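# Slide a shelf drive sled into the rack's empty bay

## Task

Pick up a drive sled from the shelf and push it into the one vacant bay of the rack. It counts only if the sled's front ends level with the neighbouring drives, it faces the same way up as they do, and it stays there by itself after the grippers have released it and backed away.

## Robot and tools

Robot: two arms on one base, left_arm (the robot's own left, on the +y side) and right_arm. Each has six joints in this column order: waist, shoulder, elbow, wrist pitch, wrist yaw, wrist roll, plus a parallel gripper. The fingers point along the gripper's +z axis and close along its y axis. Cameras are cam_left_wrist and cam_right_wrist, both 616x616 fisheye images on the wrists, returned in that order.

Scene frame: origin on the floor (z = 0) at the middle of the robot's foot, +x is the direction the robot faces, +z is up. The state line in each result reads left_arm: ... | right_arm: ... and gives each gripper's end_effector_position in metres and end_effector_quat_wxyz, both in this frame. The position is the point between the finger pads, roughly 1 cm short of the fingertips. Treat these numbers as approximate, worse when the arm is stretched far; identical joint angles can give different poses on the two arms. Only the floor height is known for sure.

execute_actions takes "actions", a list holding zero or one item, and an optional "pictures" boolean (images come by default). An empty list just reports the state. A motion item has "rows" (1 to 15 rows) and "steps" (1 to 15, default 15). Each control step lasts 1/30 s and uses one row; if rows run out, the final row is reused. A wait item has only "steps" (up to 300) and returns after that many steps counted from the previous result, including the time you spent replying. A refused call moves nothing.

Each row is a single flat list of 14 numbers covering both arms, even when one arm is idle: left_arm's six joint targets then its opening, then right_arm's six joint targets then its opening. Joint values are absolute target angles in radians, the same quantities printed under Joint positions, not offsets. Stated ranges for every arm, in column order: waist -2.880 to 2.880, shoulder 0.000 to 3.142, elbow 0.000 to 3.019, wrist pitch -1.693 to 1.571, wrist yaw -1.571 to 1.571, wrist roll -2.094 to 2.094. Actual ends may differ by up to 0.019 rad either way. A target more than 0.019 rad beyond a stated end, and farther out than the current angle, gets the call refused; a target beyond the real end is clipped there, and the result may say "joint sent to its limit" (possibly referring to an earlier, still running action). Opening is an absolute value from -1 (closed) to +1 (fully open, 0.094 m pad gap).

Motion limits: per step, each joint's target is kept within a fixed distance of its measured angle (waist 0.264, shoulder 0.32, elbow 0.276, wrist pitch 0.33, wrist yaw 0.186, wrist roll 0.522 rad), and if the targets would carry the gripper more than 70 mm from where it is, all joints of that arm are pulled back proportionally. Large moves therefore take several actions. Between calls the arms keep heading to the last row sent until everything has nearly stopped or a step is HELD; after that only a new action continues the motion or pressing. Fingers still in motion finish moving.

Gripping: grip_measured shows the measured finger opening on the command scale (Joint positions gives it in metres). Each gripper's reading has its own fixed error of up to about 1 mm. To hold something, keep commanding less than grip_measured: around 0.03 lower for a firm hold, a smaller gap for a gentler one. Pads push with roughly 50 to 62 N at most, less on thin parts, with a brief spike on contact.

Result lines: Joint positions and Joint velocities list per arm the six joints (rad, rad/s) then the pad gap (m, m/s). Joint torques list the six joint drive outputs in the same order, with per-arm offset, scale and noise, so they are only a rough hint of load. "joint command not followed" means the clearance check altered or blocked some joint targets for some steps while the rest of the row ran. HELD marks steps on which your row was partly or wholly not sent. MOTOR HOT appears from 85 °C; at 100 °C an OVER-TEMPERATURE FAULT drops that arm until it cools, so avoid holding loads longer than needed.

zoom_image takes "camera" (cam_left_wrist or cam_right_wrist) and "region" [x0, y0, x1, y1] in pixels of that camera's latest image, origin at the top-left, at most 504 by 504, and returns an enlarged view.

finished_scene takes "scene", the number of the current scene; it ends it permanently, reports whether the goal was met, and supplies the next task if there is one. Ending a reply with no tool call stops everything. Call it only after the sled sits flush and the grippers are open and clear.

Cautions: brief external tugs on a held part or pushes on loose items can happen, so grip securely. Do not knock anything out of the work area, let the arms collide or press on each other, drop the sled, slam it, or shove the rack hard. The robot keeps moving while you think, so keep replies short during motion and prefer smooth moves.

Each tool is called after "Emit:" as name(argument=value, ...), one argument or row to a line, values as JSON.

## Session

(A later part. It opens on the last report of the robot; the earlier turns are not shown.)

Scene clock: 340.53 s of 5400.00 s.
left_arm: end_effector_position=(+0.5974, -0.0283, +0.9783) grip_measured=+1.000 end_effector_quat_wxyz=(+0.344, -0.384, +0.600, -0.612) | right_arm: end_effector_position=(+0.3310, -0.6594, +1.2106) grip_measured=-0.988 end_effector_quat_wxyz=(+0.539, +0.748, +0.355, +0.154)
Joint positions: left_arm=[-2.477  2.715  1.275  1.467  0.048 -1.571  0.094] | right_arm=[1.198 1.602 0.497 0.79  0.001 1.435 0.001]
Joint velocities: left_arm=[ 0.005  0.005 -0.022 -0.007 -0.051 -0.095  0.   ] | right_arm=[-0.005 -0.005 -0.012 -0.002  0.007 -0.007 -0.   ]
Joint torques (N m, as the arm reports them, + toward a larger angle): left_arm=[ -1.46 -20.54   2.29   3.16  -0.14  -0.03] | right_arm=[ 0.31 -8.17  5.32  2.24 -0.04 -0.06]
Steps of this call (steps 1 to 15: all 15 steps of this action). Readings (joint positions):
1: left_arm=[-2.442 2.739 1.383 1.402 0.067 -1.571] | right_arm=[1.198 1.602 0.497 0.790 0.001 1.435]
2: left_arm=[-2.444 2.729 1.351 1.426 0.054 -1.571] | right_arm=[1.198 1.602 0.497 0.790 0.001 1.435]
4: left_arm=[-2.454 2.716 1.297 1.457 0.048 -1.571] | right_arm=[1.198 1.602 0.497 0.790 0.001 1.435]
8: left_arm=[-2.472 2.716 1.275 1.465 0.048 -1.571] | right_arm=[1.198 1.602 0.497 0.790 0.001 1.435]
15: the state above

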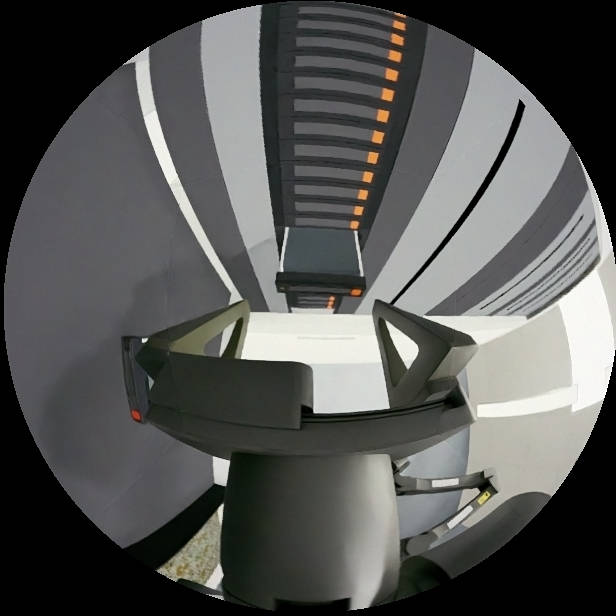

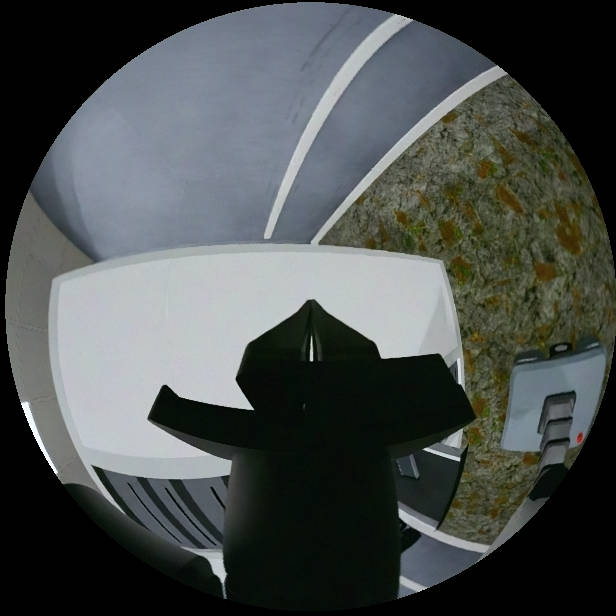

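Emit:
execute_actions(
  actions=[
    {"rows":[[-2.458,2.68,1.28,1.49,0.05,-1.58,-1,1.2,1.6,0.5,0.8,0,1.435,-1]]},
  ],
)

Emit:
execute_actions(
  actions=[
    {"rows":[[-2.44,2.72,1.385,1.43,0.07,-1.58,-1,1.2,1.6,0.5,0.8,0,1.435,-1]]},
  ],
)

Scene clock: 348.80 s of 5400.00 s.
left_arm: end_effector_position=(+0.6044, -0.0224, +0.9861) grip_measured=-0.982 end_effector_quat_wxyz=(+0.350, -0.385, +0.594, -0.613) | right_arm: end_effector_position=(+0.3310, -0.6594, +1.2106) grip_measured=-0.988 end_effector_quat_wxyz=(+0.539, +0.748, +0.355, +0.154)
Joint positions: left_arm=[-2.465  2.703  1.275  1.467  0.048 -1.571  0.001] | right_arm=[1.198 1.602 0.497 0.79  0.001 1.435 0.001]
Joint velocities: left_arm=[ 0.005  0.005  0.012  0.002 -0.022  0.066 -0.   ] | right_arm=[-0.005  0.005  0.012 -0.007 -0.051 -0.051 -0.   ]
Joint torques (N m, as the arm reports them, + toward a larger angle): left_arm=[ -0.4  -21.4    2.45   3.18   0.11  -0.03] | right_arm=[ 0.35 -8.31  5.33  2.23 -0.02 -0.08]
Steps of this call (steps 1 to 15: the robot went on to your last target; steps 16 to 90: nothing new was sent; then 4.77 s passed at rest; steps 91 to 105: all 15 steps of this action). Readings (joint positions):
91: left_arm=[-2.477 2.715 1.275 1.467 0.048 -1.571] | right_arm=[1.198 1.602 0.497 0.790 0.001 1.435]
92: left_arm=[-2.476 2.714 1.275 1.467 0.048 -1.571] | right_arm=[1.198 1.602 0.497 0.790 0.001 1.435]
94: left_arm=[-2.473 2.712 1.275 1.467 0.048 -1.571] | right_arm=[1.198 1.602 0.497 0.790 0.001 1.435]
98: left_arm=[-2.467 2.706 1.275 1.467 0.048 -1.571] | right_arm=[1.198 1.602 0.497 0.790 0.001 1.435]
105: the state above

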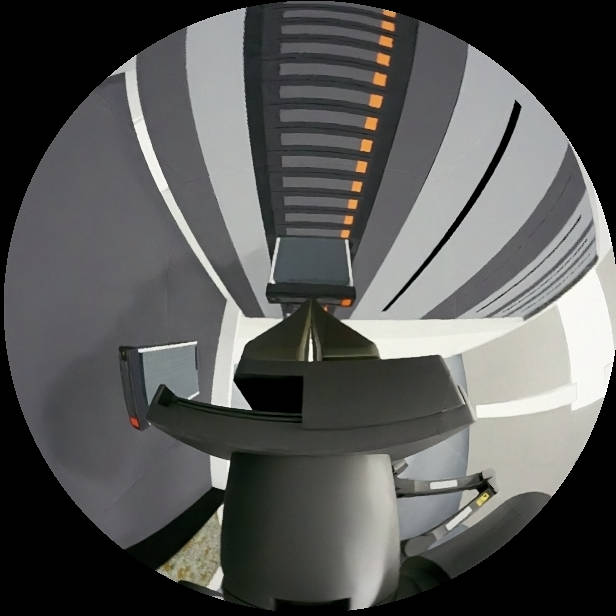

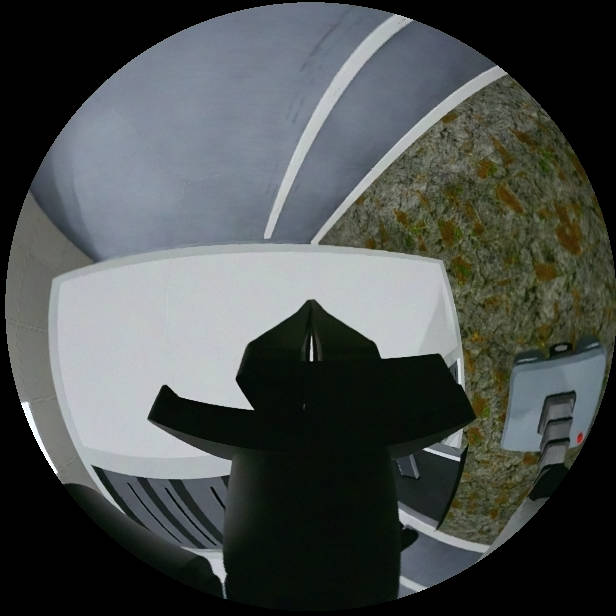

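Scene clock: 349.30 s of 5400.00 s.
left_arm: end_effector_position=(+0.6373, -0.0243, +0.9955) grip_measured=-0.982 end_effector_quat_wxyz=(+0.362, -0.375, +0.579, -0.628) | right_arm: end_effector_position=(+0.3310, -0.6594, +1.2106) grip_measured=-0.988 end_effector_quat_wxyz=(+0.539, +0.748, +0.355, +0.154)
Joint positions: left_arm=[-2.445  2.721  1.372  1.441  0.067 -1.571  0.001] | right_arm=[1.198 1.602 0.497 0.79  0.001 1.435 0.001]
Joint velocities: left_arm=[ 0.005 -0.005 -0.007  0.007 -0.007 -0.066 -0.001] | right_arm=[-0.024  0.005 -0.007 -0.007 -0.022  0.037 -0.   ]
Joint torques (N m, as the arm reports them, + toward a larger angle): left_arm=[ -0.85 -20.03   3.58   1.63   0.15  -0.03] | right_arm=[ 0.48 -8.3   5.34  2.22 -0.04 -0.06]
Steps of this call (steps 1 to 15: all 15 steps of this action). Readings (joint positions):
1: left_arm=[-2.464 2.704 1.284 1.462 0.058 -1.571] | right_arm=[1.198 1.602 0.497 0.790 0.001 1.435]
2: left_arm=[-2.463 2.711 1.304 1.455 0.064 -1.571] | right_arm=[1.198 1.602 0.497 0.790 0.001 1.435]
4: left_arm=[-2.458 2.721 1.346 1.444 0.067 -1.571] | right_arm=[1.198 1.602 0.497 0.790 0.001 1.435]
8: left_arm=[-2.448 2.721 1.372 1.441 0.067 -1.571] | right_arm=[1.198 1.602 0.497 0.790 0.001 1.435]
15: the state above

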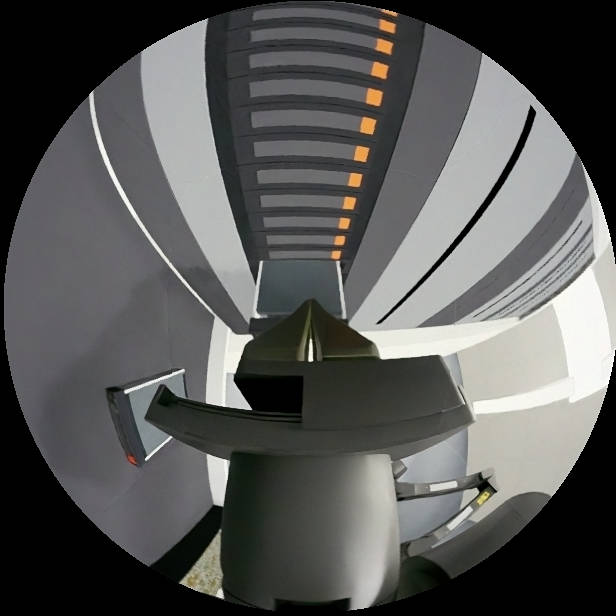

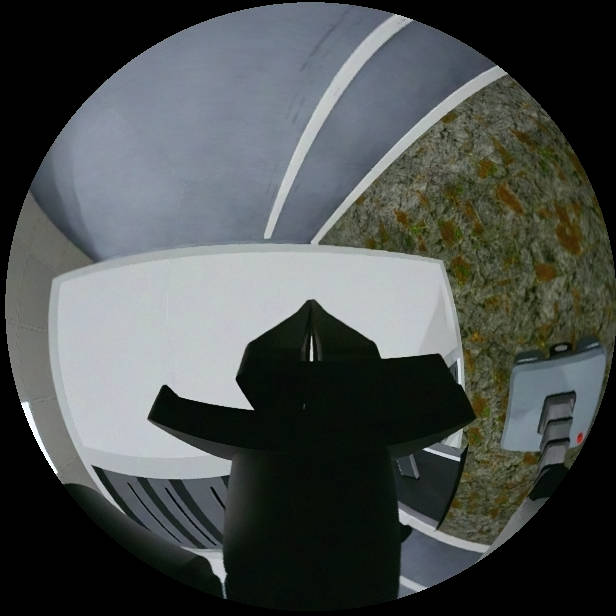

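Emit:
execute_actions(
  actions=[
    {"rows":[[-2.465,2.70,1.27,1.49,0.05,-1.58,-1,1.2,1.6,0.5,0.8,0,1.435,-1]]},
  ],
  pictures=false,
)

Emit:
execute_actions(
  actions=[
    {"rows":[[-2.492,2.70,1.27,1.49,0.05,-1.58,-1,1.2,1.6,0.5,0.8,0,1.435,-1]]},
  ],
)

Scene clock: 355.83 s of 5400.00 s.
left_arm: end_effector_position=(+0.6012, -0.0157, +0.9789) grip_measured=-0.982 end_effector_quat_wxyz=(+0.348, -0.389, +0.598, -0.608) | right_arm: end_effector_position=(+0.3310, -0.6594, +1.2106) grip_measured=-0.988 end_effector_quat_wxyz=(+0.539, +0.748, +0.355, +0.154)
Joint positions: left_arm=[-2.457  2.71   1.266  1.468  0.053 -1.571  0.001] | right_arm=[1.198 1.602 0.497 0.79  0.001 1.435 0.001]
Joint velocities: left_arm=[ 0.005  0.005  0.022  0.002 -0.007 -0.022 -0.002] | right_arm=[-0.015 -0.005  0.002  0.012 -0.022 -0.095  0.001]
Joint torques (N m, as the arm reports them, + toward a larger angle): left_arm=[ -2.12 -20.24   2.48   3.08  -0.15  -0.03] | right_arm=[ 0.44 -8.39  5.36  2.27 -0.04 -0.06]
Steps of this call (steps 1 to 15: the robot went on to your last target; steps 16 to 90: nothing new was sent; then 3.03 s passed at rest; steps 91 to 105: all 15 steps of this action). Readings (joint positions):
91: left_arm=[-2.446 2.719 1.360 1.445 0.060 -1.571] | right_arm=[1.198 1.602 0.497 0.790 0.001 1.435]
92: left_arm=[-2.447 2.711 1.334 1.453 0.055 -1.571] | right_arm=[1.198 1.602 0.497 0.790 0.001 1.435]
94: left_arm=[-2.449 2.705 1.289 1.466 0.053 -1.571] | right_arm=[1.198 1.602 0.497 0.790 0.001 1.435]
98: left_arm=[-2.455 2.710 1.266 1.467 0.053 -1.571] | right_arm=[1.198 1.602 0.497 0.790 0.001 1.435]
105: the state above

Scene clock: 356.33 s of 5400.00 s.
left_arm: end_effector_position=(+0.5912, -0.0363, +0.9802) grip_measured=-0.982 end_effector_quat_wxyz=(+0.338, -0.379, +0.604, -0.614) | right_arm: end_effector_position=(+0.3310, -0.6594, +1.2106) grip_measured=-0.988 end_effector_quat_wxyz=(+0.539, +0.748, +0.355, +0.154)
Joint positions: left_arm=[-2.49   2.71   1.266  1.468  0.052 -1.571  0.001] | right_arm=[1.198 1.602 0.497 0.79  0.001 1.435 0.001]
Joint velocities: left_arm=[-0.005  0.005  0.002  0.012 -0.022  0.022 -0.   ] | right_arm=[-0.005 -0.005 -0.032 -0.022  0.037  0.022 -0.001]
Joint torques (N m, as the arm reports them, + toward a larger angle): left_arm=[ -1.73 -20.03   2.36   3.12  -0.09  -0.03] | right_arm=[ 0.38 -8.47  5.34  2.24 -0.02 -0.07]
Steps of this call (steps 1 to 15: all 15 steps of this action). Readings (joint positions):
1: left_arm=[-2.459 2.710 1.266 1.468 0.052 -1.571] | right_arm=[1.198 1.602 0.497 0.790 0.001 1.435]
2: left_arm=[-2.460 2.710 1.266 1.468 0.052 -1.571] | right_arm=[1.198 1.602 0.497 0.790 0.001 1.435]
4: left_arm=[-2.469 2.710 1.266 1.468 0.052 -1.571] | right_arm=[1.198 1.602 0.497 0.790 0.001 1.435]
8: left_arm=[-2.486 2.710 1.266 1.468 0.052 -1.571] | right_arm=[1.198 1.602 0.497 0.790 0.001 1.435]
15: the state above

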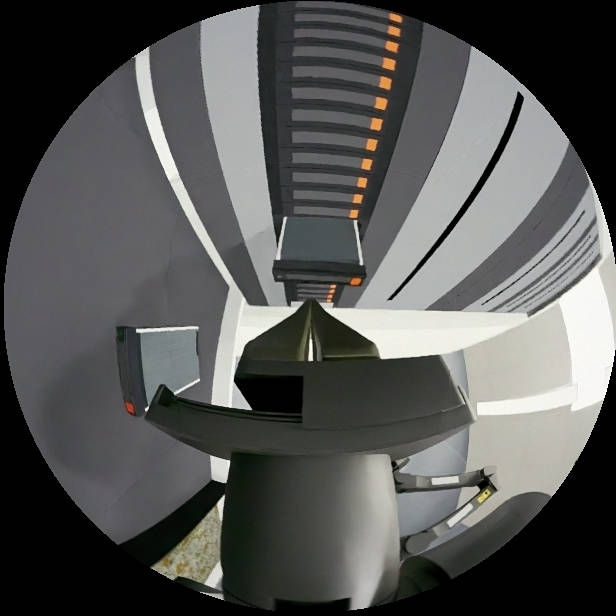

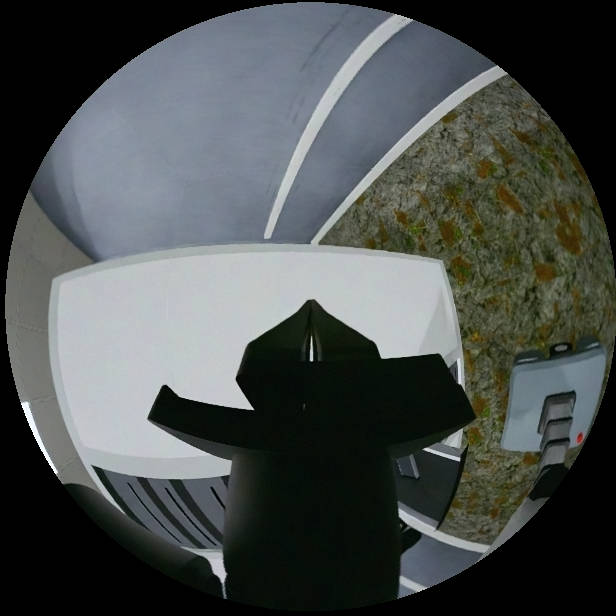

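Emit:
execute_actions(
  actions=[
    {"rows":[[-2.462,2.70,1.325,1.49,0.05,-1.58,-1,1.2,1.6,0.5,0.8,0,1.435,-1]]},
  ],
)

Emit:
execute_actions(
  actions=[
    {"rows":[[-2.44,2.74,1.41,1.39,0.085,-1.58,-1,1.2,1.6,0.5,0.8,0,1.435,-1]]},
  ],
)

Scene clock: 366.77 s of 5400.00 s.
left_arm: end_effector_position=(+0.6137, -0.0274, +0.9912) grip_measured=-0.982 end_effector_quat_wxyz=(+0.354, -0.379, +0.587, -0.622) | right_arm: end_effector_position=(+0.3310, -0.6594, +1.2106) grip_measured=-0.988 end_effector_quat_wxyz=(+0.539, +0.748, +0.355, +0.154)
Joint positions: left_arm=[-2.466  2.71   1.309  1.468  0.052 -1.571  0.001] | right_arm=[1.198 1.602 0.497 0.79  0.001 1.435 0.001]
Joint velocities: left_arm=[ 0.005 -0.005  0.012 -0.017 -0.139  0.037  0.   ] | right_arm=[ 0.005 -0.005 -0.002 -0.012  0.007  0.007  0.   ]
Joint torques (N m, as the arm reports them, + toward a larger angle): left_arm=[ -1.1  -21.01   3.36   3.12  -0.1   -0.02] | right_arm=[ 0.54 -8.31  5.34  2.24 -0.03 -0.06]
Steps of this call (steps 1 to 15: the robot went on to your last target; steps 16 to 90: nothing new was sent; then 6.93 s passed at rest; steps 91 to 105: all 15 steps of this action). Readings (joint positions):
91: left_arm=[-2.489 2.710 1.270 1.468 0.052 -1.571] | right_arm=[1.198 1.602 0.497 0.790 0.001 1.435]
92: left_arm=[-2.487 2.710 1.276 1.468 0.052 -1.571] | right_arm=[1.198 1.602 0.497 0.790 0.001 1.435]
94: left_arm=[-2.481 2.710 1.292 1.468 0.052 -1.571] | right_arm=[1.198 1.602 0.497 0.790 0.001 1.435]
98: left_arm=[-2.469 2.710 1.309 1.468 0.052 -1.571] | right_arm=[1.198 1.602 0.497 0.790 0.001 1.435]
105: the state above

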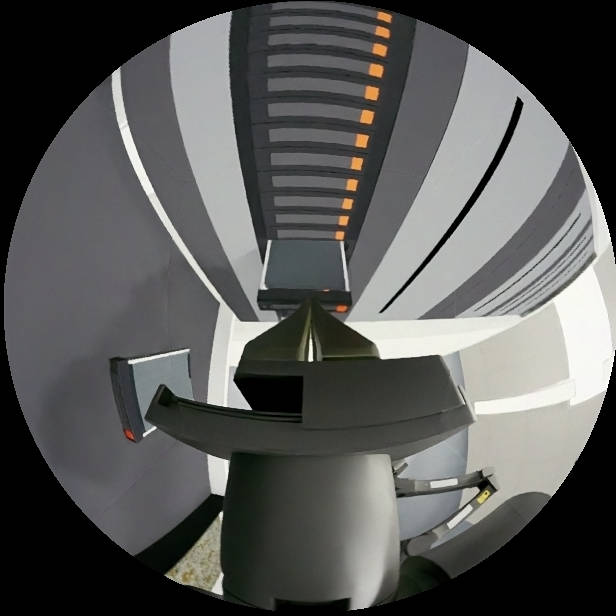

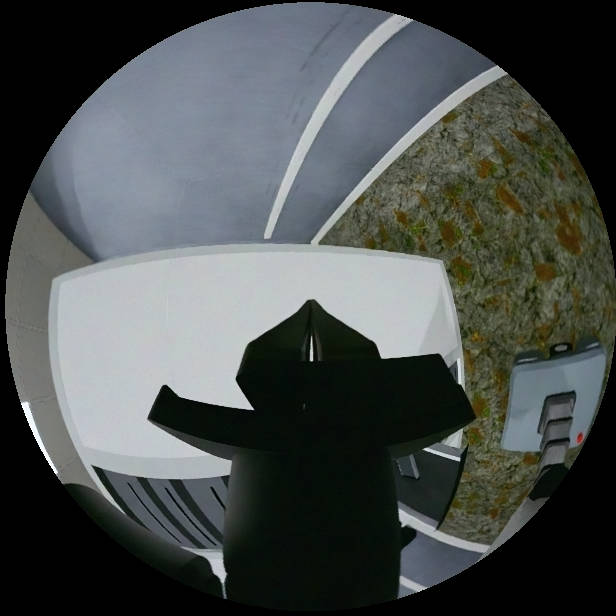

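Scene clock: 367.27 s of 5400.00 s.
left_arm: end_effector_position=(+0.6344, -0.0298, +0.9784) grip_measured=-0.983 end_effector_quat_wxyz=(+0.345, -0.377, +0.596, -0.620) | right_arm: end_effector_position=(+0.3310, -0.6594, +1.2106) grip_measured=-0.988 end_effector_quat_wxyz=(+0.539, +0.748, +0.355, +0.154)
Joint positions: left_arm=[-2.448  2.738  1.384  1.401  0.088 -1.571  0.001] | right_arm=[1.198 1.602 0.497 0.79  0.001 1.435 0.001]
Joint velocities: left_arm=[-0.005 -0.015  0.027 -0.012  0.022  0.066  0.   ] | right_arm=[-0.005 -0.005 -0.007 -0.017 -0.037  0.022  0.001]
Joint torques (N m, as the arm reports them, + toward a larger angle): left_arm=[ -0.67 -20.07   4.12   1.58  -0.13  -0.02] | right_arm=[ 0.21 -8.28  5.36  2.24 -0.02 -0.07]
Steps of this call (steps 1 to 15: all 15 steps of this action). Readings (joint positions):
1: left_arm=[-2.464 2.712 1.317 1.455 0.068 -1.571] | right_arm=[1.198 1.602 0.497 0.790 0.001 1.435]
2: left_arm=[-2.463 2.718 1.337 1.435 0.077 -1.571] | right_arm=[1.198 1.602 0.497 0.790 0.001 1.435]
4: left_arm=[-2.459 2.731 1.370 1.415 0.088 -1.571] | right_arm=[1.198 1.602 0.497 0.790 0.001 1.435]
8: left_arm=[-2.453 2.737 1.372 1.407 0.089 -1.571] | right_arm=[1.198 1.602 0.497 0.790 0.001 1.435]
15: the state above

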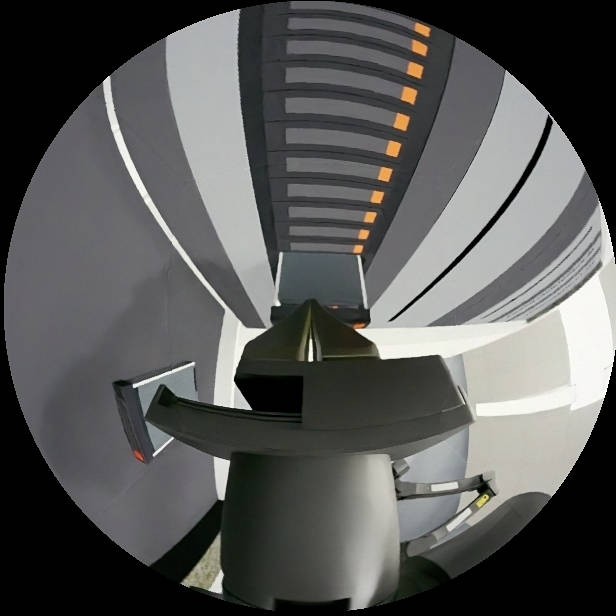

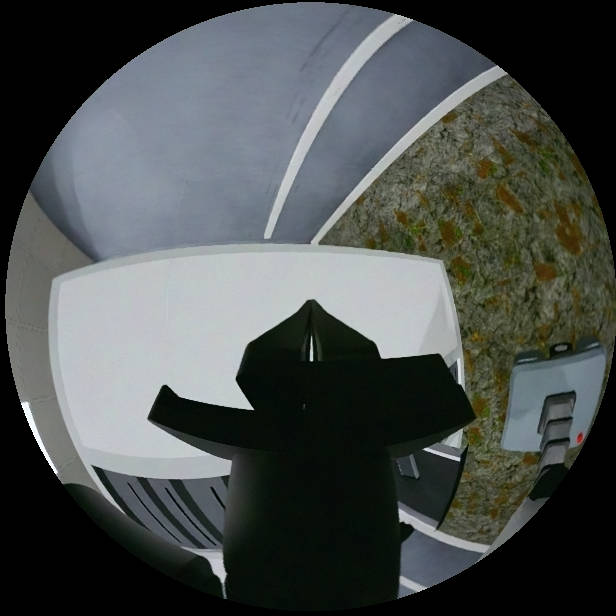

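Emit:
execute_actions(
  actions=[
    {"rows":[[-2.465,2.70,1.28,1.49,0.05,-1.58,-1,1.2,1.6,0.5,0.8,0,1.435,-1]]},
  ],
  pictures=false,
)

Emit:
execute_actions(
  actions=[
    {"rows":[[-2.50,2.70,1.30,1.49,0.05,-1.58,-1,1.2,1.6,0.5,0.8,0,1.435,-1]]},
  ],
  pictures=false,
)

Emit:
execute_actions(
  actions=[
    {"rows":[[-2.475,2.73,1.40,1.41,0.075,-1.58,-1,1.2,1.6,0.5,0.8,0,1.435,-1]]},
  ],
)

Scene clock: 375.00 s of 5400.00 s.
left_arm: end_effector_position=(+0.6038, -0.0160, +0.9782) grip_measured=-0.983 end_effector_quat_wxyz=(+0.349, -0.389, +0.597, -0.609) | right_arm: end_effector_position=(+0.3310, -0.6594, +1.2106) grip_measured=-0.988 end_effector_quat_wxyz=(+0.539, +0.748, +0.355, +0.154)
Joint positions: left_arm=[-2.456  2.715  1.276  1.467  0.053 -1.572  0.001] | right_arm=[1.198 1.602 0.497 0.79  0.001 1.435 0.001]
Joint velocities: left_arm=[-0.005 -0.005 -0.007 -0.007  0.037 -0.007 -0.   ] | right_arm=[-0.005 -0.005  0.002 -0.022 -0.037  0.037  0.   ]
Joint torques (N m, as the arm reports them, + toward a larger angle): left_arm=[ -2.   -20.26   2.44   3.21  -0.15  -0.03] | right_arm=[ 0.42 -8.47  5.33  2.24 -0.03 -0.05]
Steps of this call (steps 1 to 15: the robot went on to your last target; steps 16 to 90: nothing new was sent; then 4.23 s passed at rest; steps 91 to 105: all 15 steps of this action). Readings (joint positions):
91: left_arm=[-2.449 2.736 1.373 1.413 0.070 -1.572] | right_arm=[1.198 1.602 0.497 0.790 0.001 1.435]
92: left_arm=[-2.449 2.726 1.345 1.433 0.059 -1.572] | right_arm=[1.198 1.602 0.497 0.790 0.001 1.435]
94: left_arm=[-2.451 2.715 1.296 1.459 0.054 -1.572] | right_arm=[1.198 1.602 0.497 0.790 0.001 1.435]
98: left_arm=[-2.454 2.715 1.276 1.465 0.053 -1.572] | right_arm=[1.198 1.602 0.497 0.790 0.001 1.435]
105: the state above

Scene clock: 375.50 s of 5400.00 s.
left_arm: end_effector_position=(+0.5900, -0.0441, +0.9800) grip_measured=-0.983 end_effector_quat_wxyz=(+0.335, -0.376, +0.604, -0.618) | right_arm: end_effector_position=(+0.3310, -0.6594, +1.2106) grip_measured=-0.988 end_effector_quat_wxyz=(+0.539, +0.748, +0.355, +0.154)
Joint positions: left_arm=[-2.501  2.715  1.276  1.467  0.052 -1.572  0.001] | right_arm=[1.198 1.602 0.497 0.79  0.001 1.435 0.001]
Joint velocities: left_arm=[-0.005 -0.015 -0.002 -0.017  0.022  0.022 -0.   ] | right_arm=[ 0.015 -0.005  0.002 -0.012 -0.007  0.007  0.001]
Joint torques (N m, as the arm reports them, + toward a larger angle): left_arm=[ -1.06 -20.49   3.58   3.14  -0.08  -0.02] | right_arm=[ 0.25 -8.37  5.33  2.23 -0.02 -0.06]
Steps of this call (steps 1 to 15: all 15 steps of this action). Readings (joint positions):
1: left_arm=[-2.458 2.715 1.276 1.467 0.052 -1.572] | right_arm=[1.198 1.602 0.497 0.790 0.001 1.435]
2: left_arm=[-2.460 2.715 1.276 1.467 0.052 -1.572] | right_arm=[1.198 1.602 0.497 0.790 0.001 1.435]
4: left_arm=[-2.472 2.715 1.276 1.467 0.052 -1.572] | right_arm=[1.198 1.602 0.497 0.790 0.001 1.435]
8: left_arm=[-2.496 2.715 1.276 1.467 0.052 -1.572] | right_arm=[1.198 1.602 0.497 0.790 0.001 1.435]
15: the state above

Scene clock: 376.00 s of 5400.00 s.
left_arm: end_effector_position=(+0.6277, -0.0498, +0.9885) grip_measured=-0.983 end_effector_quat_wxyz=(+0.345, -0.366, +0.590, -0.631) | right_arm: end_effector_position=(+0.3310, -0.6594, +1.2106) grip_measured=-0.988 end_effector_quat_wxyz=(+0.539, +0.748, +0.355, +0.154)
Joint positions: left_arm=[-2.481  2.733  1.387  1.421  0.073 -1.572  0.001] | right_arm=[1.198 1.602 0.497 0.79  0.001 1.435 0.001]
Joint velocities: left_arm=[ 0.005 -0.015 -0.002 -0.012  0.022  0.007  0.   ] | right_arm=[ 0.015  0.005 -0.017 -0.017  0.037 -0.022 -0.   ]
Joint torques (N m, as the arm reports them, + toward a larger angle): left_arm=[ -0.86 -20.37   3.6    1.62   0.11  -0.03] | right_arm=[ 0.42 -8.46  5.37  2.25 -0.02 -0.07]
Steps of this call (steps 1 to 15: all 15 steps of this action). Readings (joint positions):
1: left_arm=[-2.500 2.717 1.287 1.458 0.062 -1.572] | right_arm=[1.198 1.602 0.497 0.790 0.001 1.435]
2: left_arm=[-2.498 2.723 1.310 1.444 0.068 -1.572] | right_arm=[1.198 1.602 0.497 0.790 0.001 1.435]
4: left_arm=[-2.493 2.734 1.359 1.426 0.072 -1.572] | right_arm=[1.198 1.602 0.497 0.790 0.001 1.435]
8: left_arm=[-2.483 2.733 1.387 1.422 0.073 -1.572] | right_arm=[1.198 1.602 0.497 0.790 0.001 1.435]
15: the state above

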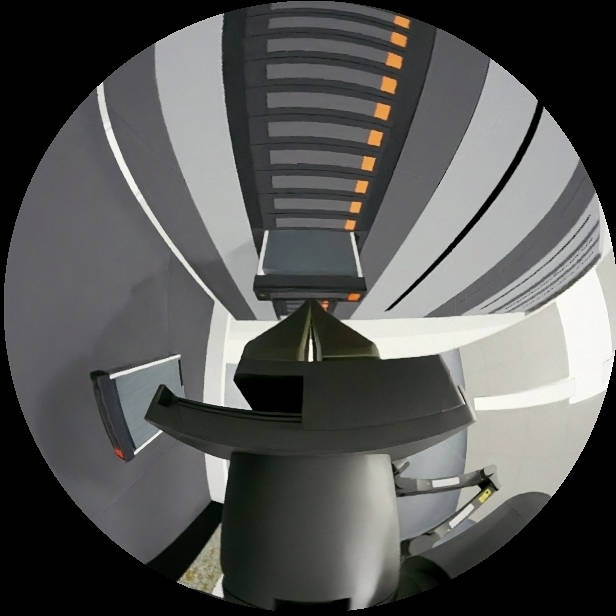

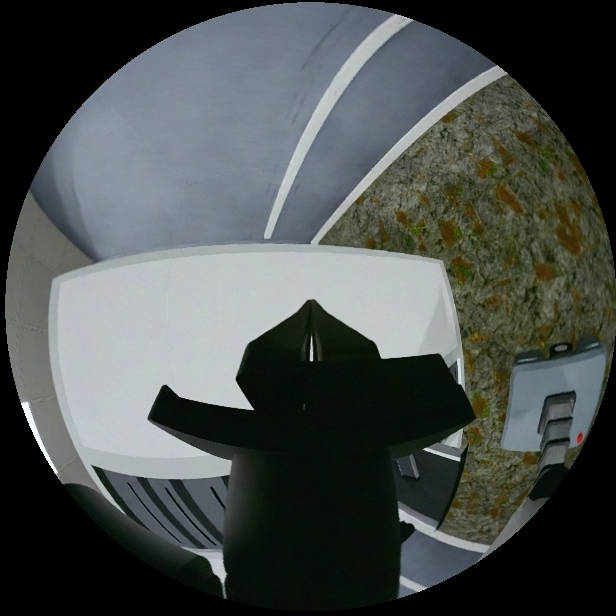

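Emit:
execute_actions(
  actions=[
    {"rows":[[-2.48,2.72,1.35,1.44,0.07,-1.58,-1,1.2,1.6,0.5,0.8,0,1.435,-1]],"steps":10},
  ],
  pictures=false,
)

Emit:
execute_actions(
  actions=[
    {"rows":[[-2.465,2.72,1.35,1.44,0.07,-1.58,-1,1.2,1.6,0.5,0.8,0,1.435,-1]]},
  ],
)

Emit:
execute_actions(
  actions=[
    {"rows":[[-2.445,2.75,1.45,1.37,0.095,-1.58,-1,1.2,1.6,0.5,0.8,0,1.435,-1]]},
  ],
)

Scene clock: 385.27 s of 5400.00 s.
left_arm: end_effector_position=(+0.6157, -0.0446, +0.9790) grip_measured=-0.983 end_effector_quat_wxyz=(+0.338, -0.373, +0.601, -0.621) | right_arm: end_effector_position=(+0.3310, -0.6594, +1.2106) grip_measured=-0.988 end_effector_quat_wxyz=(+0.539, +0.748, +0.355, +0.154)
Joint positions: left_arm=[-2.481  2.731  1.35   1.421  0.073 -1.572  0.001] | right_arm=[1.198 1.602 0.497 0.79  0.001 1.435 0.001]
Joint velocities: left_arm=[-0.015 -0.005  0.012 -0.002 -0.066 -0.051 -0.001] | right_arm=[-0.015 -0.015  0.002 -0.007  0.066 -0.051 -0.   ]
Joint torques (N m, as the arm reports them, + toward a larger angle): left_arm=[ -1.26 -20.59   2.63   2.99  -0.13  -0.02] | right_arm=[ 0.35 -8.39  5.35  2.27 -0.03 -0.07]
Steps of this call (steps 1 to 15: the robot went on to your last target; steps 16 to 90: nothing new was sent; then 5.93 s passed at rest; steps 91 to 100: all 10 steps of this action). Readings (joint positions):
91: left_arm=[-2.481 2.733 1.383 1.421 0.073 -1.572] | right_arm=[1.198 1.602 0.497 0.790 0.001 1.435]
92: left_arm=[-2.481 2.731 1.375 1.421 0.073 -1.572] | right_arm=[1.198 1.602 0.497 0.790 0.001 1.435]
94: left_arm=[-2.481 2.731 1.361 1.421 0.073 -1.572] | right_arm=[1.198 1.602 0.497 0.790 0.001 1.435]
98: left_arm=[-2.481 2.731 1.350 1.421 0.073 -1.572] | right_arm=[1.198 1.602 0.497 0.790 0.001 1.435]
100: the state above

Scene clock: 385.77 s of 5400.00 s.
left_arm: end_effector_position=(+0.6180, -0.0400, +0.9787) grip_measured=-0.983 end_effector_quat_wxyz=(+0.340, -0.375, +0.599, -0.620) | right_arm: end_effector_position=(+0.3310, -0.6594, +1.2106) grip_measured=-0.988 end_effector_quat_wxyz=(+0.539, +0.748, +0.355, +0.154)
Joint positions: left_arm=[-2.473  2.731  1.35   1.421  0.073 -1.572  0.001] | right_arm=[1.198 1.602 0.497 0.79  0.001 1.435 0.001]
Joint velocities: left_arm=[-0.005 -0.005  0.007 -0.002  0.051 -0.037  0.   ] | right_arm=[-0.005  0.005 -0.017 -0.022  0.022 -0.081  0.   ]
Joint torques (N m, as the arm reports them, + toward a larger angle): left_arm=[ -0.64 -20.72   2.55   3.    -0.12  -0.02] | right_arm=[ 0.11 -8.46  5.37  2.18 -0.02 -0.06]
Steps of this call (steps 1 to 15: all 15 steps of this action). Readings (joint positions):
1: left_arm=[-2.480 2.731 1.350 1.421 0.073 -1.572] | right_arm=[1.198 1.602 0.497 0.790 0.001 1.435]
2: left_arm=[-2.480 2.731 1.350 1.421 0.073 -1.572] | right_arm=[1.198 1.602 0.497 0.790 0.001 1.435]
4: left_arm=[-2.478 2.731 1.350 1.421 0.073 -1.572] | right_arm=[1.198 1.602 0.497 0.790 0.001 1.435]
8: left_arm=[-2.474 2.731 1.350 1.421 0.073 -1.572] | right_arm=[1.198 1.602 0.497 0.790 0.001 1.435]
15: the state above

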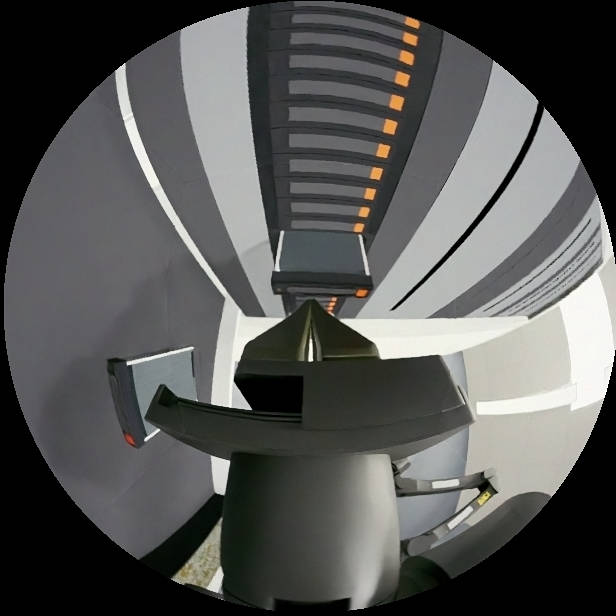

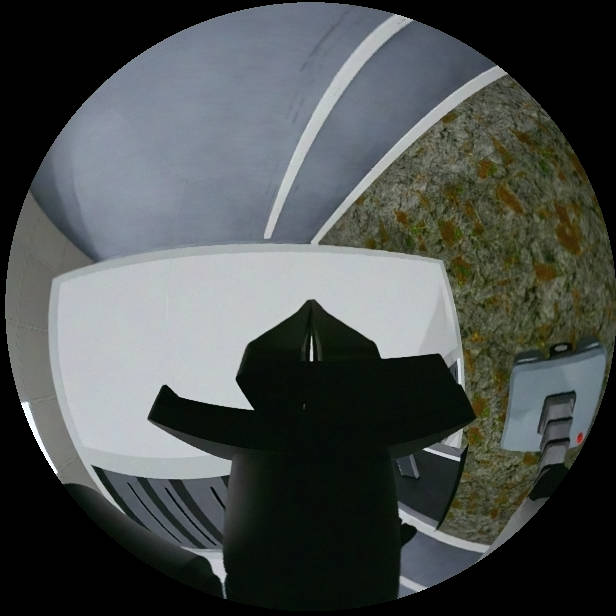

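Scene clock: 386.27 s of 5400.00 s.
left_arm: end_effector_position=(+0.6461, -0.0375, +0.9805) grip_measured=-0.983 end_effector_quat_wxyz=(+0.346, -0.372, +0.593, -0.625) | right_arm: end_effector_position=(+0.3310, -0.6594, +1.2106) grip_measured=-0.988 end_effector_quat_wxyz=(+0.539, +0.748, +0.355, +0.154)
Joint positions: left_arm=[-2.45   2.749  1.431  1.381  0.093 -1.572  0.001] | right_arm=[1.198 1.602 0.497 0.79  0.001 1.435 0.001]
Joint velocities: left_arm=[-0.005 -0.005  0.007  0.012  0.007 -0.007 -0.   ] | right_arm=[ 0.005  0.015  0.012 -0.012 -0.022 -0.037 -0.   ]
Joint torques (N m, as the arm reports them, + toward a larger angle): left_arm=[ -0.72 -20.93   4.26   1.59   0.09  -0.02] | right_arm=[ 0.32 -8.41  5.39  2.22 -0.03 -0.06]
Steps of this call (steps 1 to 15: all 15 steps of this action). Readings (joint positions):
1: left_arm=[-2.472 2.732 1.359 1.413 0.083 -1.572] | right_arm=[1.198 1.602 0.497 0.790 0.001 1.435]
2: left_arm=[-2.470 2.738 1.376 1.401 0.089 -1.572] | right_arm=[1.198 1.602 0.497 0.790 0.001 1.435]
4: left_arm=[-2.465 2.748 1.411 1.386 0.092 -1.572] | right_arm=[1.198 1.602 0.497 0.790 0.001 1.435]
8: left_arm=[-2.453 2.749 1.431 1.382 0.093 -1.572] | right_arm=[1.198 1.602 0.497 0.790 0.001 1.435]
15: the state above

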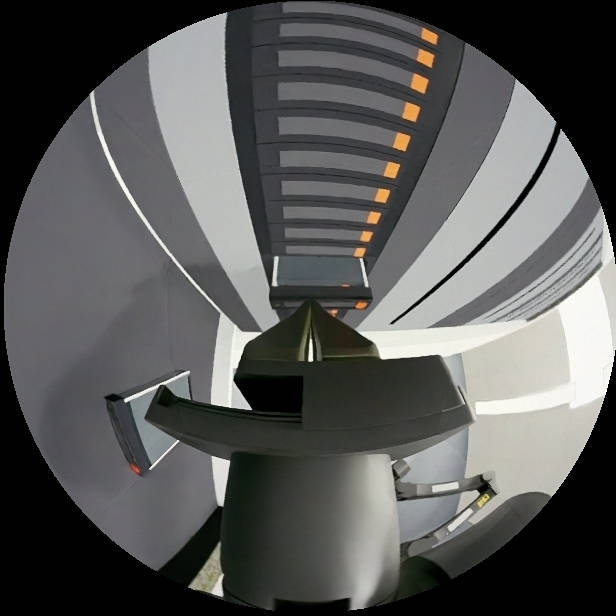

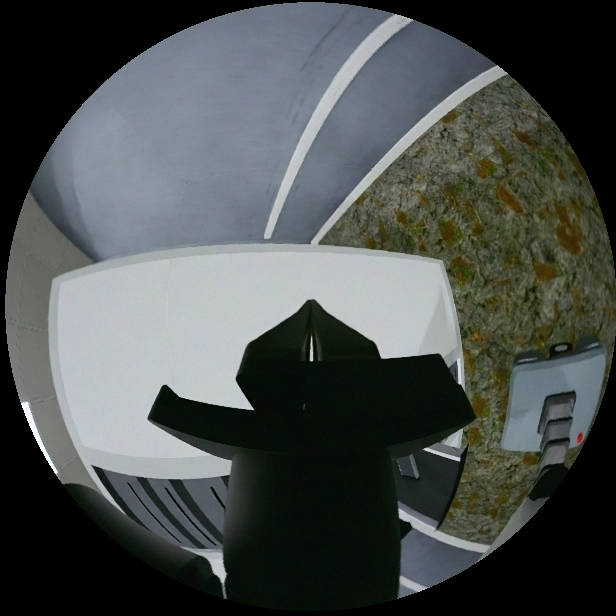

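Emit:
execute_actions(
  actions=[
    {"rows":[[-2.435,2.762,1.51,1.33,0.11,-1.58,-1,1.2,1.6,0.5,0.8,0,1.435,-1]]},
  ],
)

Emit:
execute_actions(
  actions=[
    {"rows":[[-2.423,2.774,1.57,1.29,0.125,-1.58,-1,1.2,1.6,0.5,0.8,0,1.435,-1]]},
  ],
)

Scene clock: 390.80 s of 5400.00 s.
left_arm: end_effector_position=(+0.6616, -0.0428, +0.9812) grip_measured=-0.983 end_effector_quat_wxyz=(+0.345, -0.368, +0.593, -0.628) | right_arm: end_effector_position=(+0.3310, -0.6594, +1.2106) grip_measured=-0.988 end_effector_quat_wxyz=(+0.539, +0.748, +0.355, +0.154)
Joint positions: left_arm=[-2.445  2.759  1.484  1.342  0.107 -1.572  0.001] | right_arm=[1.198 1.602 0.497 0.79  0.001 1.435 0.001]
Joint velocities: left_arm=[-0.005 -0.015  0.007 -0.012  0.007 -0.095  0.001] | right_arm=[ 0.005 -0.005  0.022 -0.022  0.037 -0.095  0.001]
Joint torques (N m, as the arm reports them, + toward a larger angle): left_arm=[ -0.5  -21.18   4.93   1.56   0.13  -0.03] | right_arm=[ 0.41 -8.41  5.3   2.22 -0.02 -0.07]
Steps of this call (steps 1 to 15: the robot went on to your last target; steps 16 to 90: nothing new was sent; then 1.03 s passed at rest; steps 91 to 105: all 15 steps of this action). Readings (joint positions):
91: left_arm=[-2.449 2.750 1.436 1.373 0.100 -1.572] | right_arm=[1.198 1.602 0.497 0.790 0.001 1.435]
92: left_arm=[-2.449 2.753 1.447 1.362 0.104 -1.572] | right_arm=[1.198 1.602 0.497 0.790 0.001 1.435]
94: left_arm=[-2.448 2.759 1.469 1.348 0.106 -1.572] | right_arm=[1.198 1.602 0.497 0.790 0.001 1.435]
98: left_arm=[-2.445 2.759 1.483 1.342 0.107 -1.572] | right_arm=[1.198 1.602 0.497 0.790 0.001 1.435]
105: the state above

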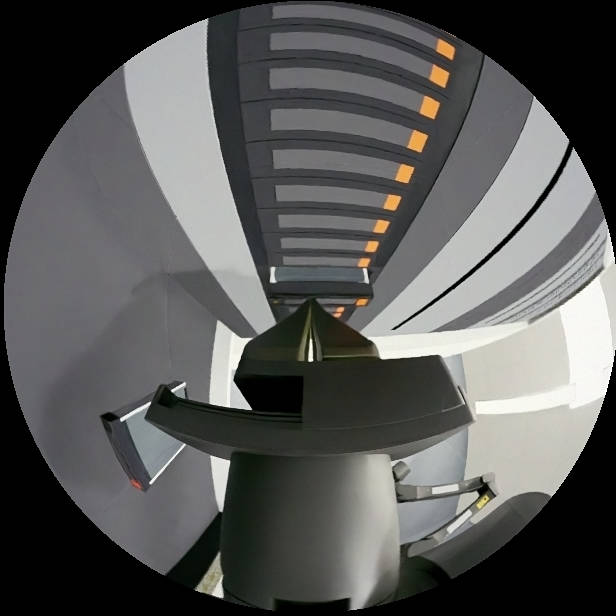

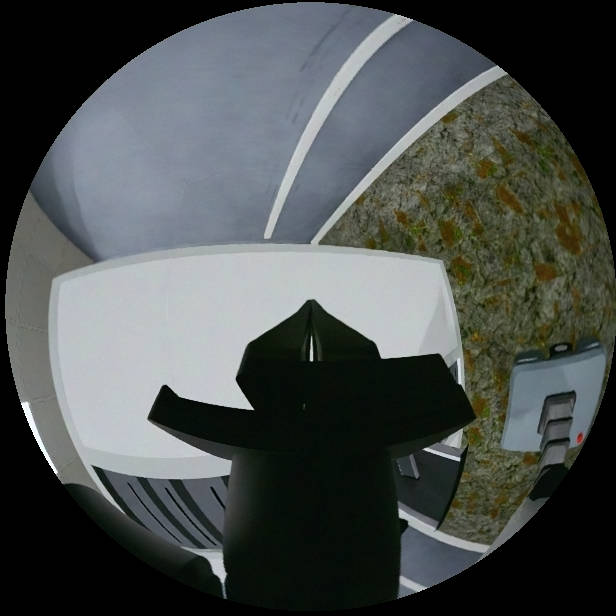

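Scene clock: 391.30 s of 5400.00 s.
left_arm: end_effector_position=(+0.6804, -0.0436, +0.9824) grip_measured=-0.983 end_effector_quat_wxyz=(+0.345, -0.365, +0.592, -0.631) | right_arm: end_effector_position=(+0.3310, -0.6594, +1.2106) grip_measured=-0.988 end_effector_quat_wxyz=(+0.539, +0.748, +0.355, +0.154)
Joint positions: left_arm=[-2.432  2.772  1.542  1.302  0.125 -1.572  0.001] | right_arm=[1.198 1.602 0.497 0.79  0.001 1.435 0.001]
Joint velocities: left_arm=[ 0.005 -0.015 -0.017 -0.017 -0.022 -0.051 -0.   ] | right_arm=[ 0.005 -0.015 -0.037 -0.007 -0.051  0.066  0.   ]
Joint torques (N m, as the arm reports them, + toward a larger angle): left_arm=[ -0.67 -21.69   5.27   1.57   0.01  -0.03] | right_arm=[ 0.59 -8.41  5.36  2.23 -0.03 -0.06]
Steps of this call (steps 1 to 15: all 15 steps of this action). Readings (joint positions):
1: left_arm=[-2.444 2.760 1.489 1.334 0.115 -1.572] | right_arm=[1.198 1.602 0.497 0.790 0.001 1.435]
2: left_arm=[-2.443 2.764 1.503 1.322 0.120 -1.572] | right_arm=[1.198 1.602 0.497 0.790 0.001 1.435]
4: left_arm=[-2.440 2.771 1.528 1.307 0.122 -1.572] | right_arm=[1.198 1.602 0.497 0.790 0.001 1.435]
8: left_arm=[-2.433 2.772 1.542 1.302 0.123 -1.572] | right_arm=[1.198 1.602 0.497 0.790 0.001 1.435]
15: the state above

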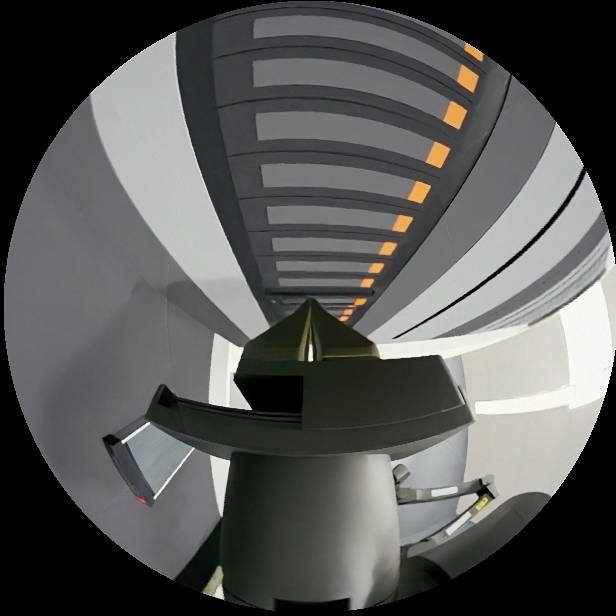

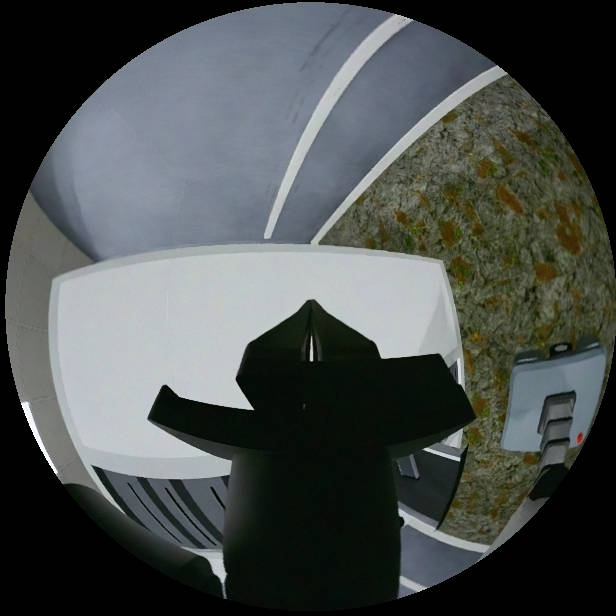

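Pushing works; one more step to seat it.

Emit:
execute_actions(
  actions=[
    {"rows":[[-2.408,2.786,1.635,1.25,0.14,-1.58,-1,1.2,1.6,0.5,0.8,0,1.435,-1]]},
  ],
)

Emit:
zoom_image(
  camera="cam_left_wrist",
  region=[240,200,420,340],
)

Scene clock: 395.60 s of 5400.00 s.
left_arm: end_effector_position=(+0.6885, -0.0472, +0.9772) grip_measured=-0.983 end_effector_quat_wxyz=(+0.337, -0.361, +0.598, -0.631) | right_arm: end_effector_position=(+0.3310, -0.6594, +1.2106) grip_measured=-0.988 end_effector_quat_wxyz=(+0.539, +0.748, +0.355, +0.154)
Joint positions: left_arm=[-2.427  2.786  1.58   1.27   0.147 -1.572  0.001] | right_arm=[1.198 1.602 0.497 0.79  0.001 1.435 0.001]
Joint velocities: left_arm=[-0.015 -0.005 -0.007  0.012 -0.051  0.007  0.   ] | right_arm=[ 0.005 -0.015  0.002 -0.002 -0.007 -0.066 -0.002]
Joint torques (N m, as the arm reports them, + toward a larger angle): left_arm=[  0.47 -22.19   7.25   1.23  -0.34  -0.03] | right_arm=[ 0.57 -8.31  5.35  2.23 -0.02 -0.05]
Steps of this call (steps 1 to 15: the robot went on to your last target; steps 16 to 90: nothing new was sent; then 0.80 s passed at rest; steps 91 to 105: all 15 steps of this action). Readings (joint positions):
91: left_arm=[-2.431 2.772 1.549 1.294 0.132 -1.572] | right_arm=[1.198 1.602 0.497 0.790 0.001 1.435]
92: left_arm=[-2.430 2.777 1.563 1.282 0.136 -1.572] | right_arm=[1.198 1.602 0.497 0.790 0.001 1.435]
94: left_arm=[-2.427 2.783 1.577 1.273 0.147 -1.572] | right_arm=[1.198 1.602 0.497 0.790 0.001 1.435]
98: left_arm=[-2.427 2.786 1.580 1.270 0.147 -1.572] | right_arm=[1.198 1.602 0.497 0.790 0.001 1.435]
105: the state above

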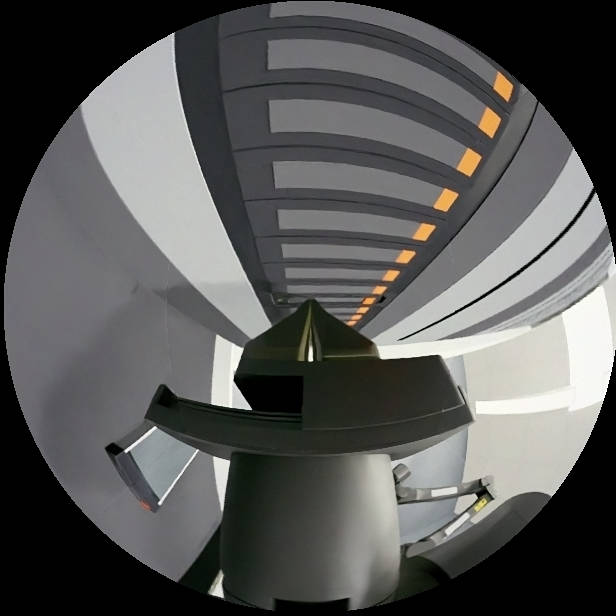

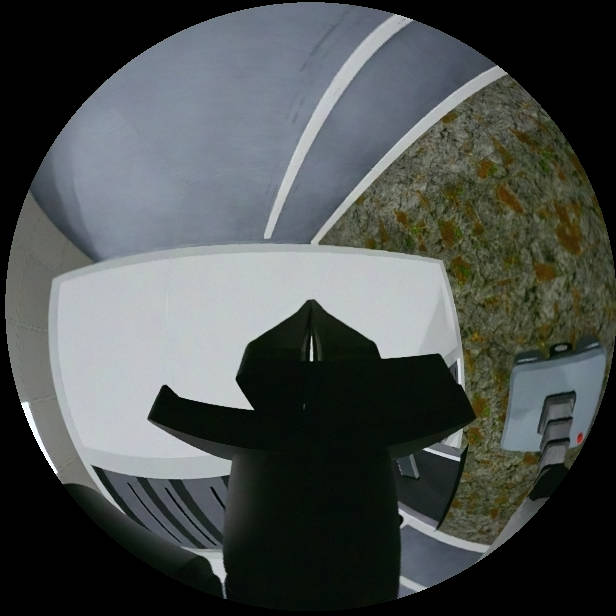

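Region (240, 200, 420, 340) of cam_left_wrist's 616x616 image, scaled by 2.800, with more detail than that image has.

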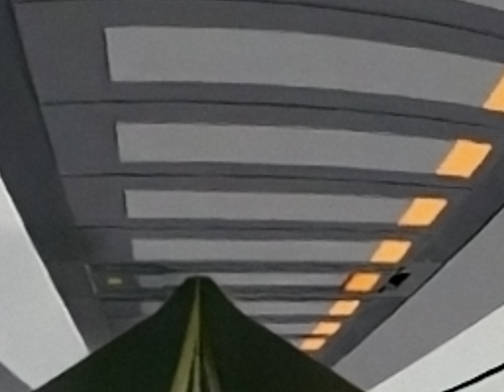

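Emit:
execute_actions(
  actions=[
    {"rows":[[-2.44,2.755,1.47,1.36,0.11,-1.58,-1,1.2,1.6,0.5,0.8,0,1.435,-1]]},
  ],
)

Emit:
zoom_image(
  camera="cam_left_wrist",
  region=[240,180,420,320],
)

Scene clock: 399.83 s of 5400.00 s.
left_arm: end_effector_position=(+0.6566, -0.0312, +0.9676) grip_measured=-0.983 end_effector_quat_wxyz=(+0.340, -0.376, +0.601, -0.618) | right_arm: end_effector_position=(+0.3310, -0.6594, +1.2106) grip_measured=-0.988 end_effector_quat_wxyz=(+0.539, +0.748, +0.355, +0.154)
Joint positions: left_arm=[-2.431  2.767  1.465  1.337  0.113 -1.572  0.001] | right_arm=[1.198 1.602 0.497 0.79  0.001 1.435 0.001]
Joint velocities: left_arm=[-0.005 -0.005  0.022 -0.002  0.007 -0.037  0.   ] | right_arm=[ 0.015 -0.015  0.002 -0.022  0.007 -0.037 -0.   ]
Joint torques (N m, as the arm reports them, + toward a larger angle): left_arm=[ -2.15 -21.91   3.33   3.17  -0.16  -0.03] | right_arm=[ 0.52 -8.35  5.4   2.24 -0.04 -0.06]
Steps of this call (steps 1 to 15: the robot went on to your last target; steps 16 to 90: nothing new was sent; then 0.73 s passed at rest; steps 91 to 105: all 15 steps of this action). Readings (joint positions):
91: left_arm=[-2.429 2.784 1.563 1.282 0.133 -1.572] | right_arm=[1.198 1.602 0.497 0.790 0.001 1.435]
92: left_arm=[-2.430 2.774 1.533 1.304 0.120 -1.572] | right_arm=[1.198 1.602 0.497 0.790 0.001 1.435]
94: left_arm=[-2.431 2.766 1.486 1.330 0.115 -1.572] | right_arm=[1.198 1.602 0.497 0.790 0.001 1.435]
98: left_arm=[-2.431 2.768 1.465 1.334 0.113 -1.572] | right_arm=[1.198 1.602 0.497 0.790 0.001 1.435]
105: the state above

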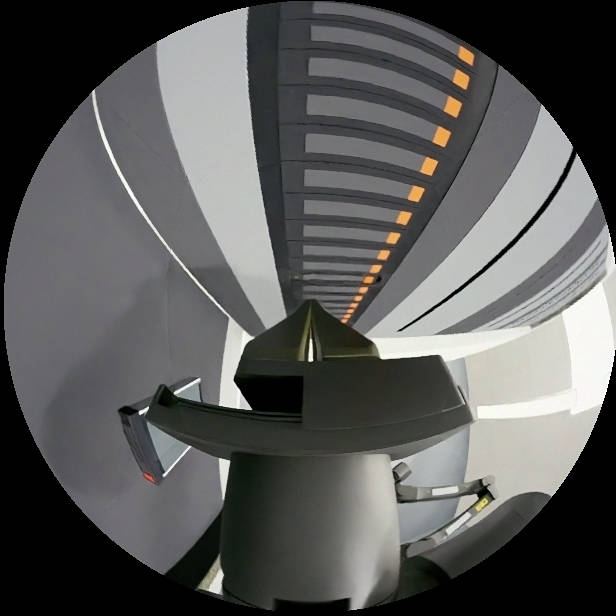

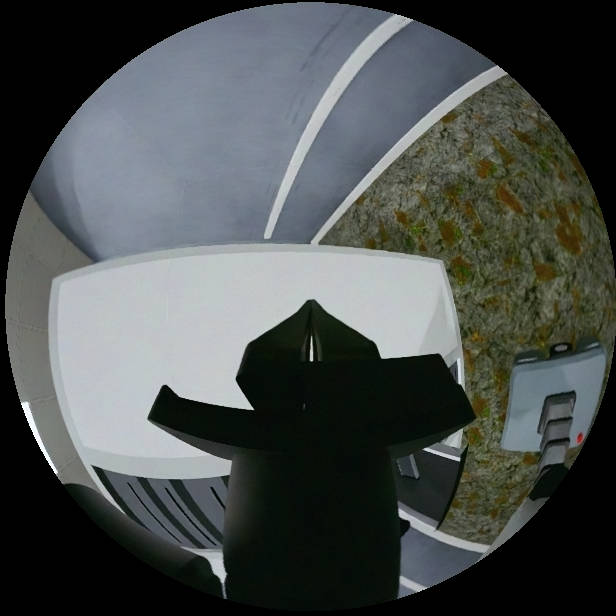

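Region (240, 180, 420, 320) of cam_left_wrist's 616x616 image, scaled by 2.800, with more detail than that image has.

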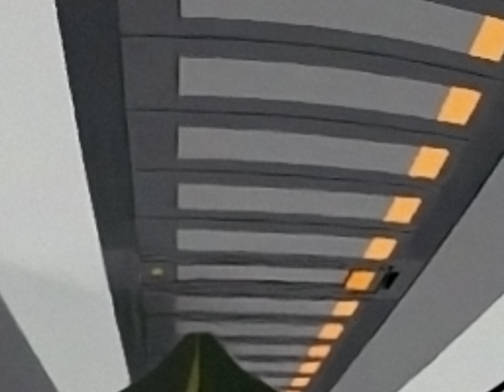

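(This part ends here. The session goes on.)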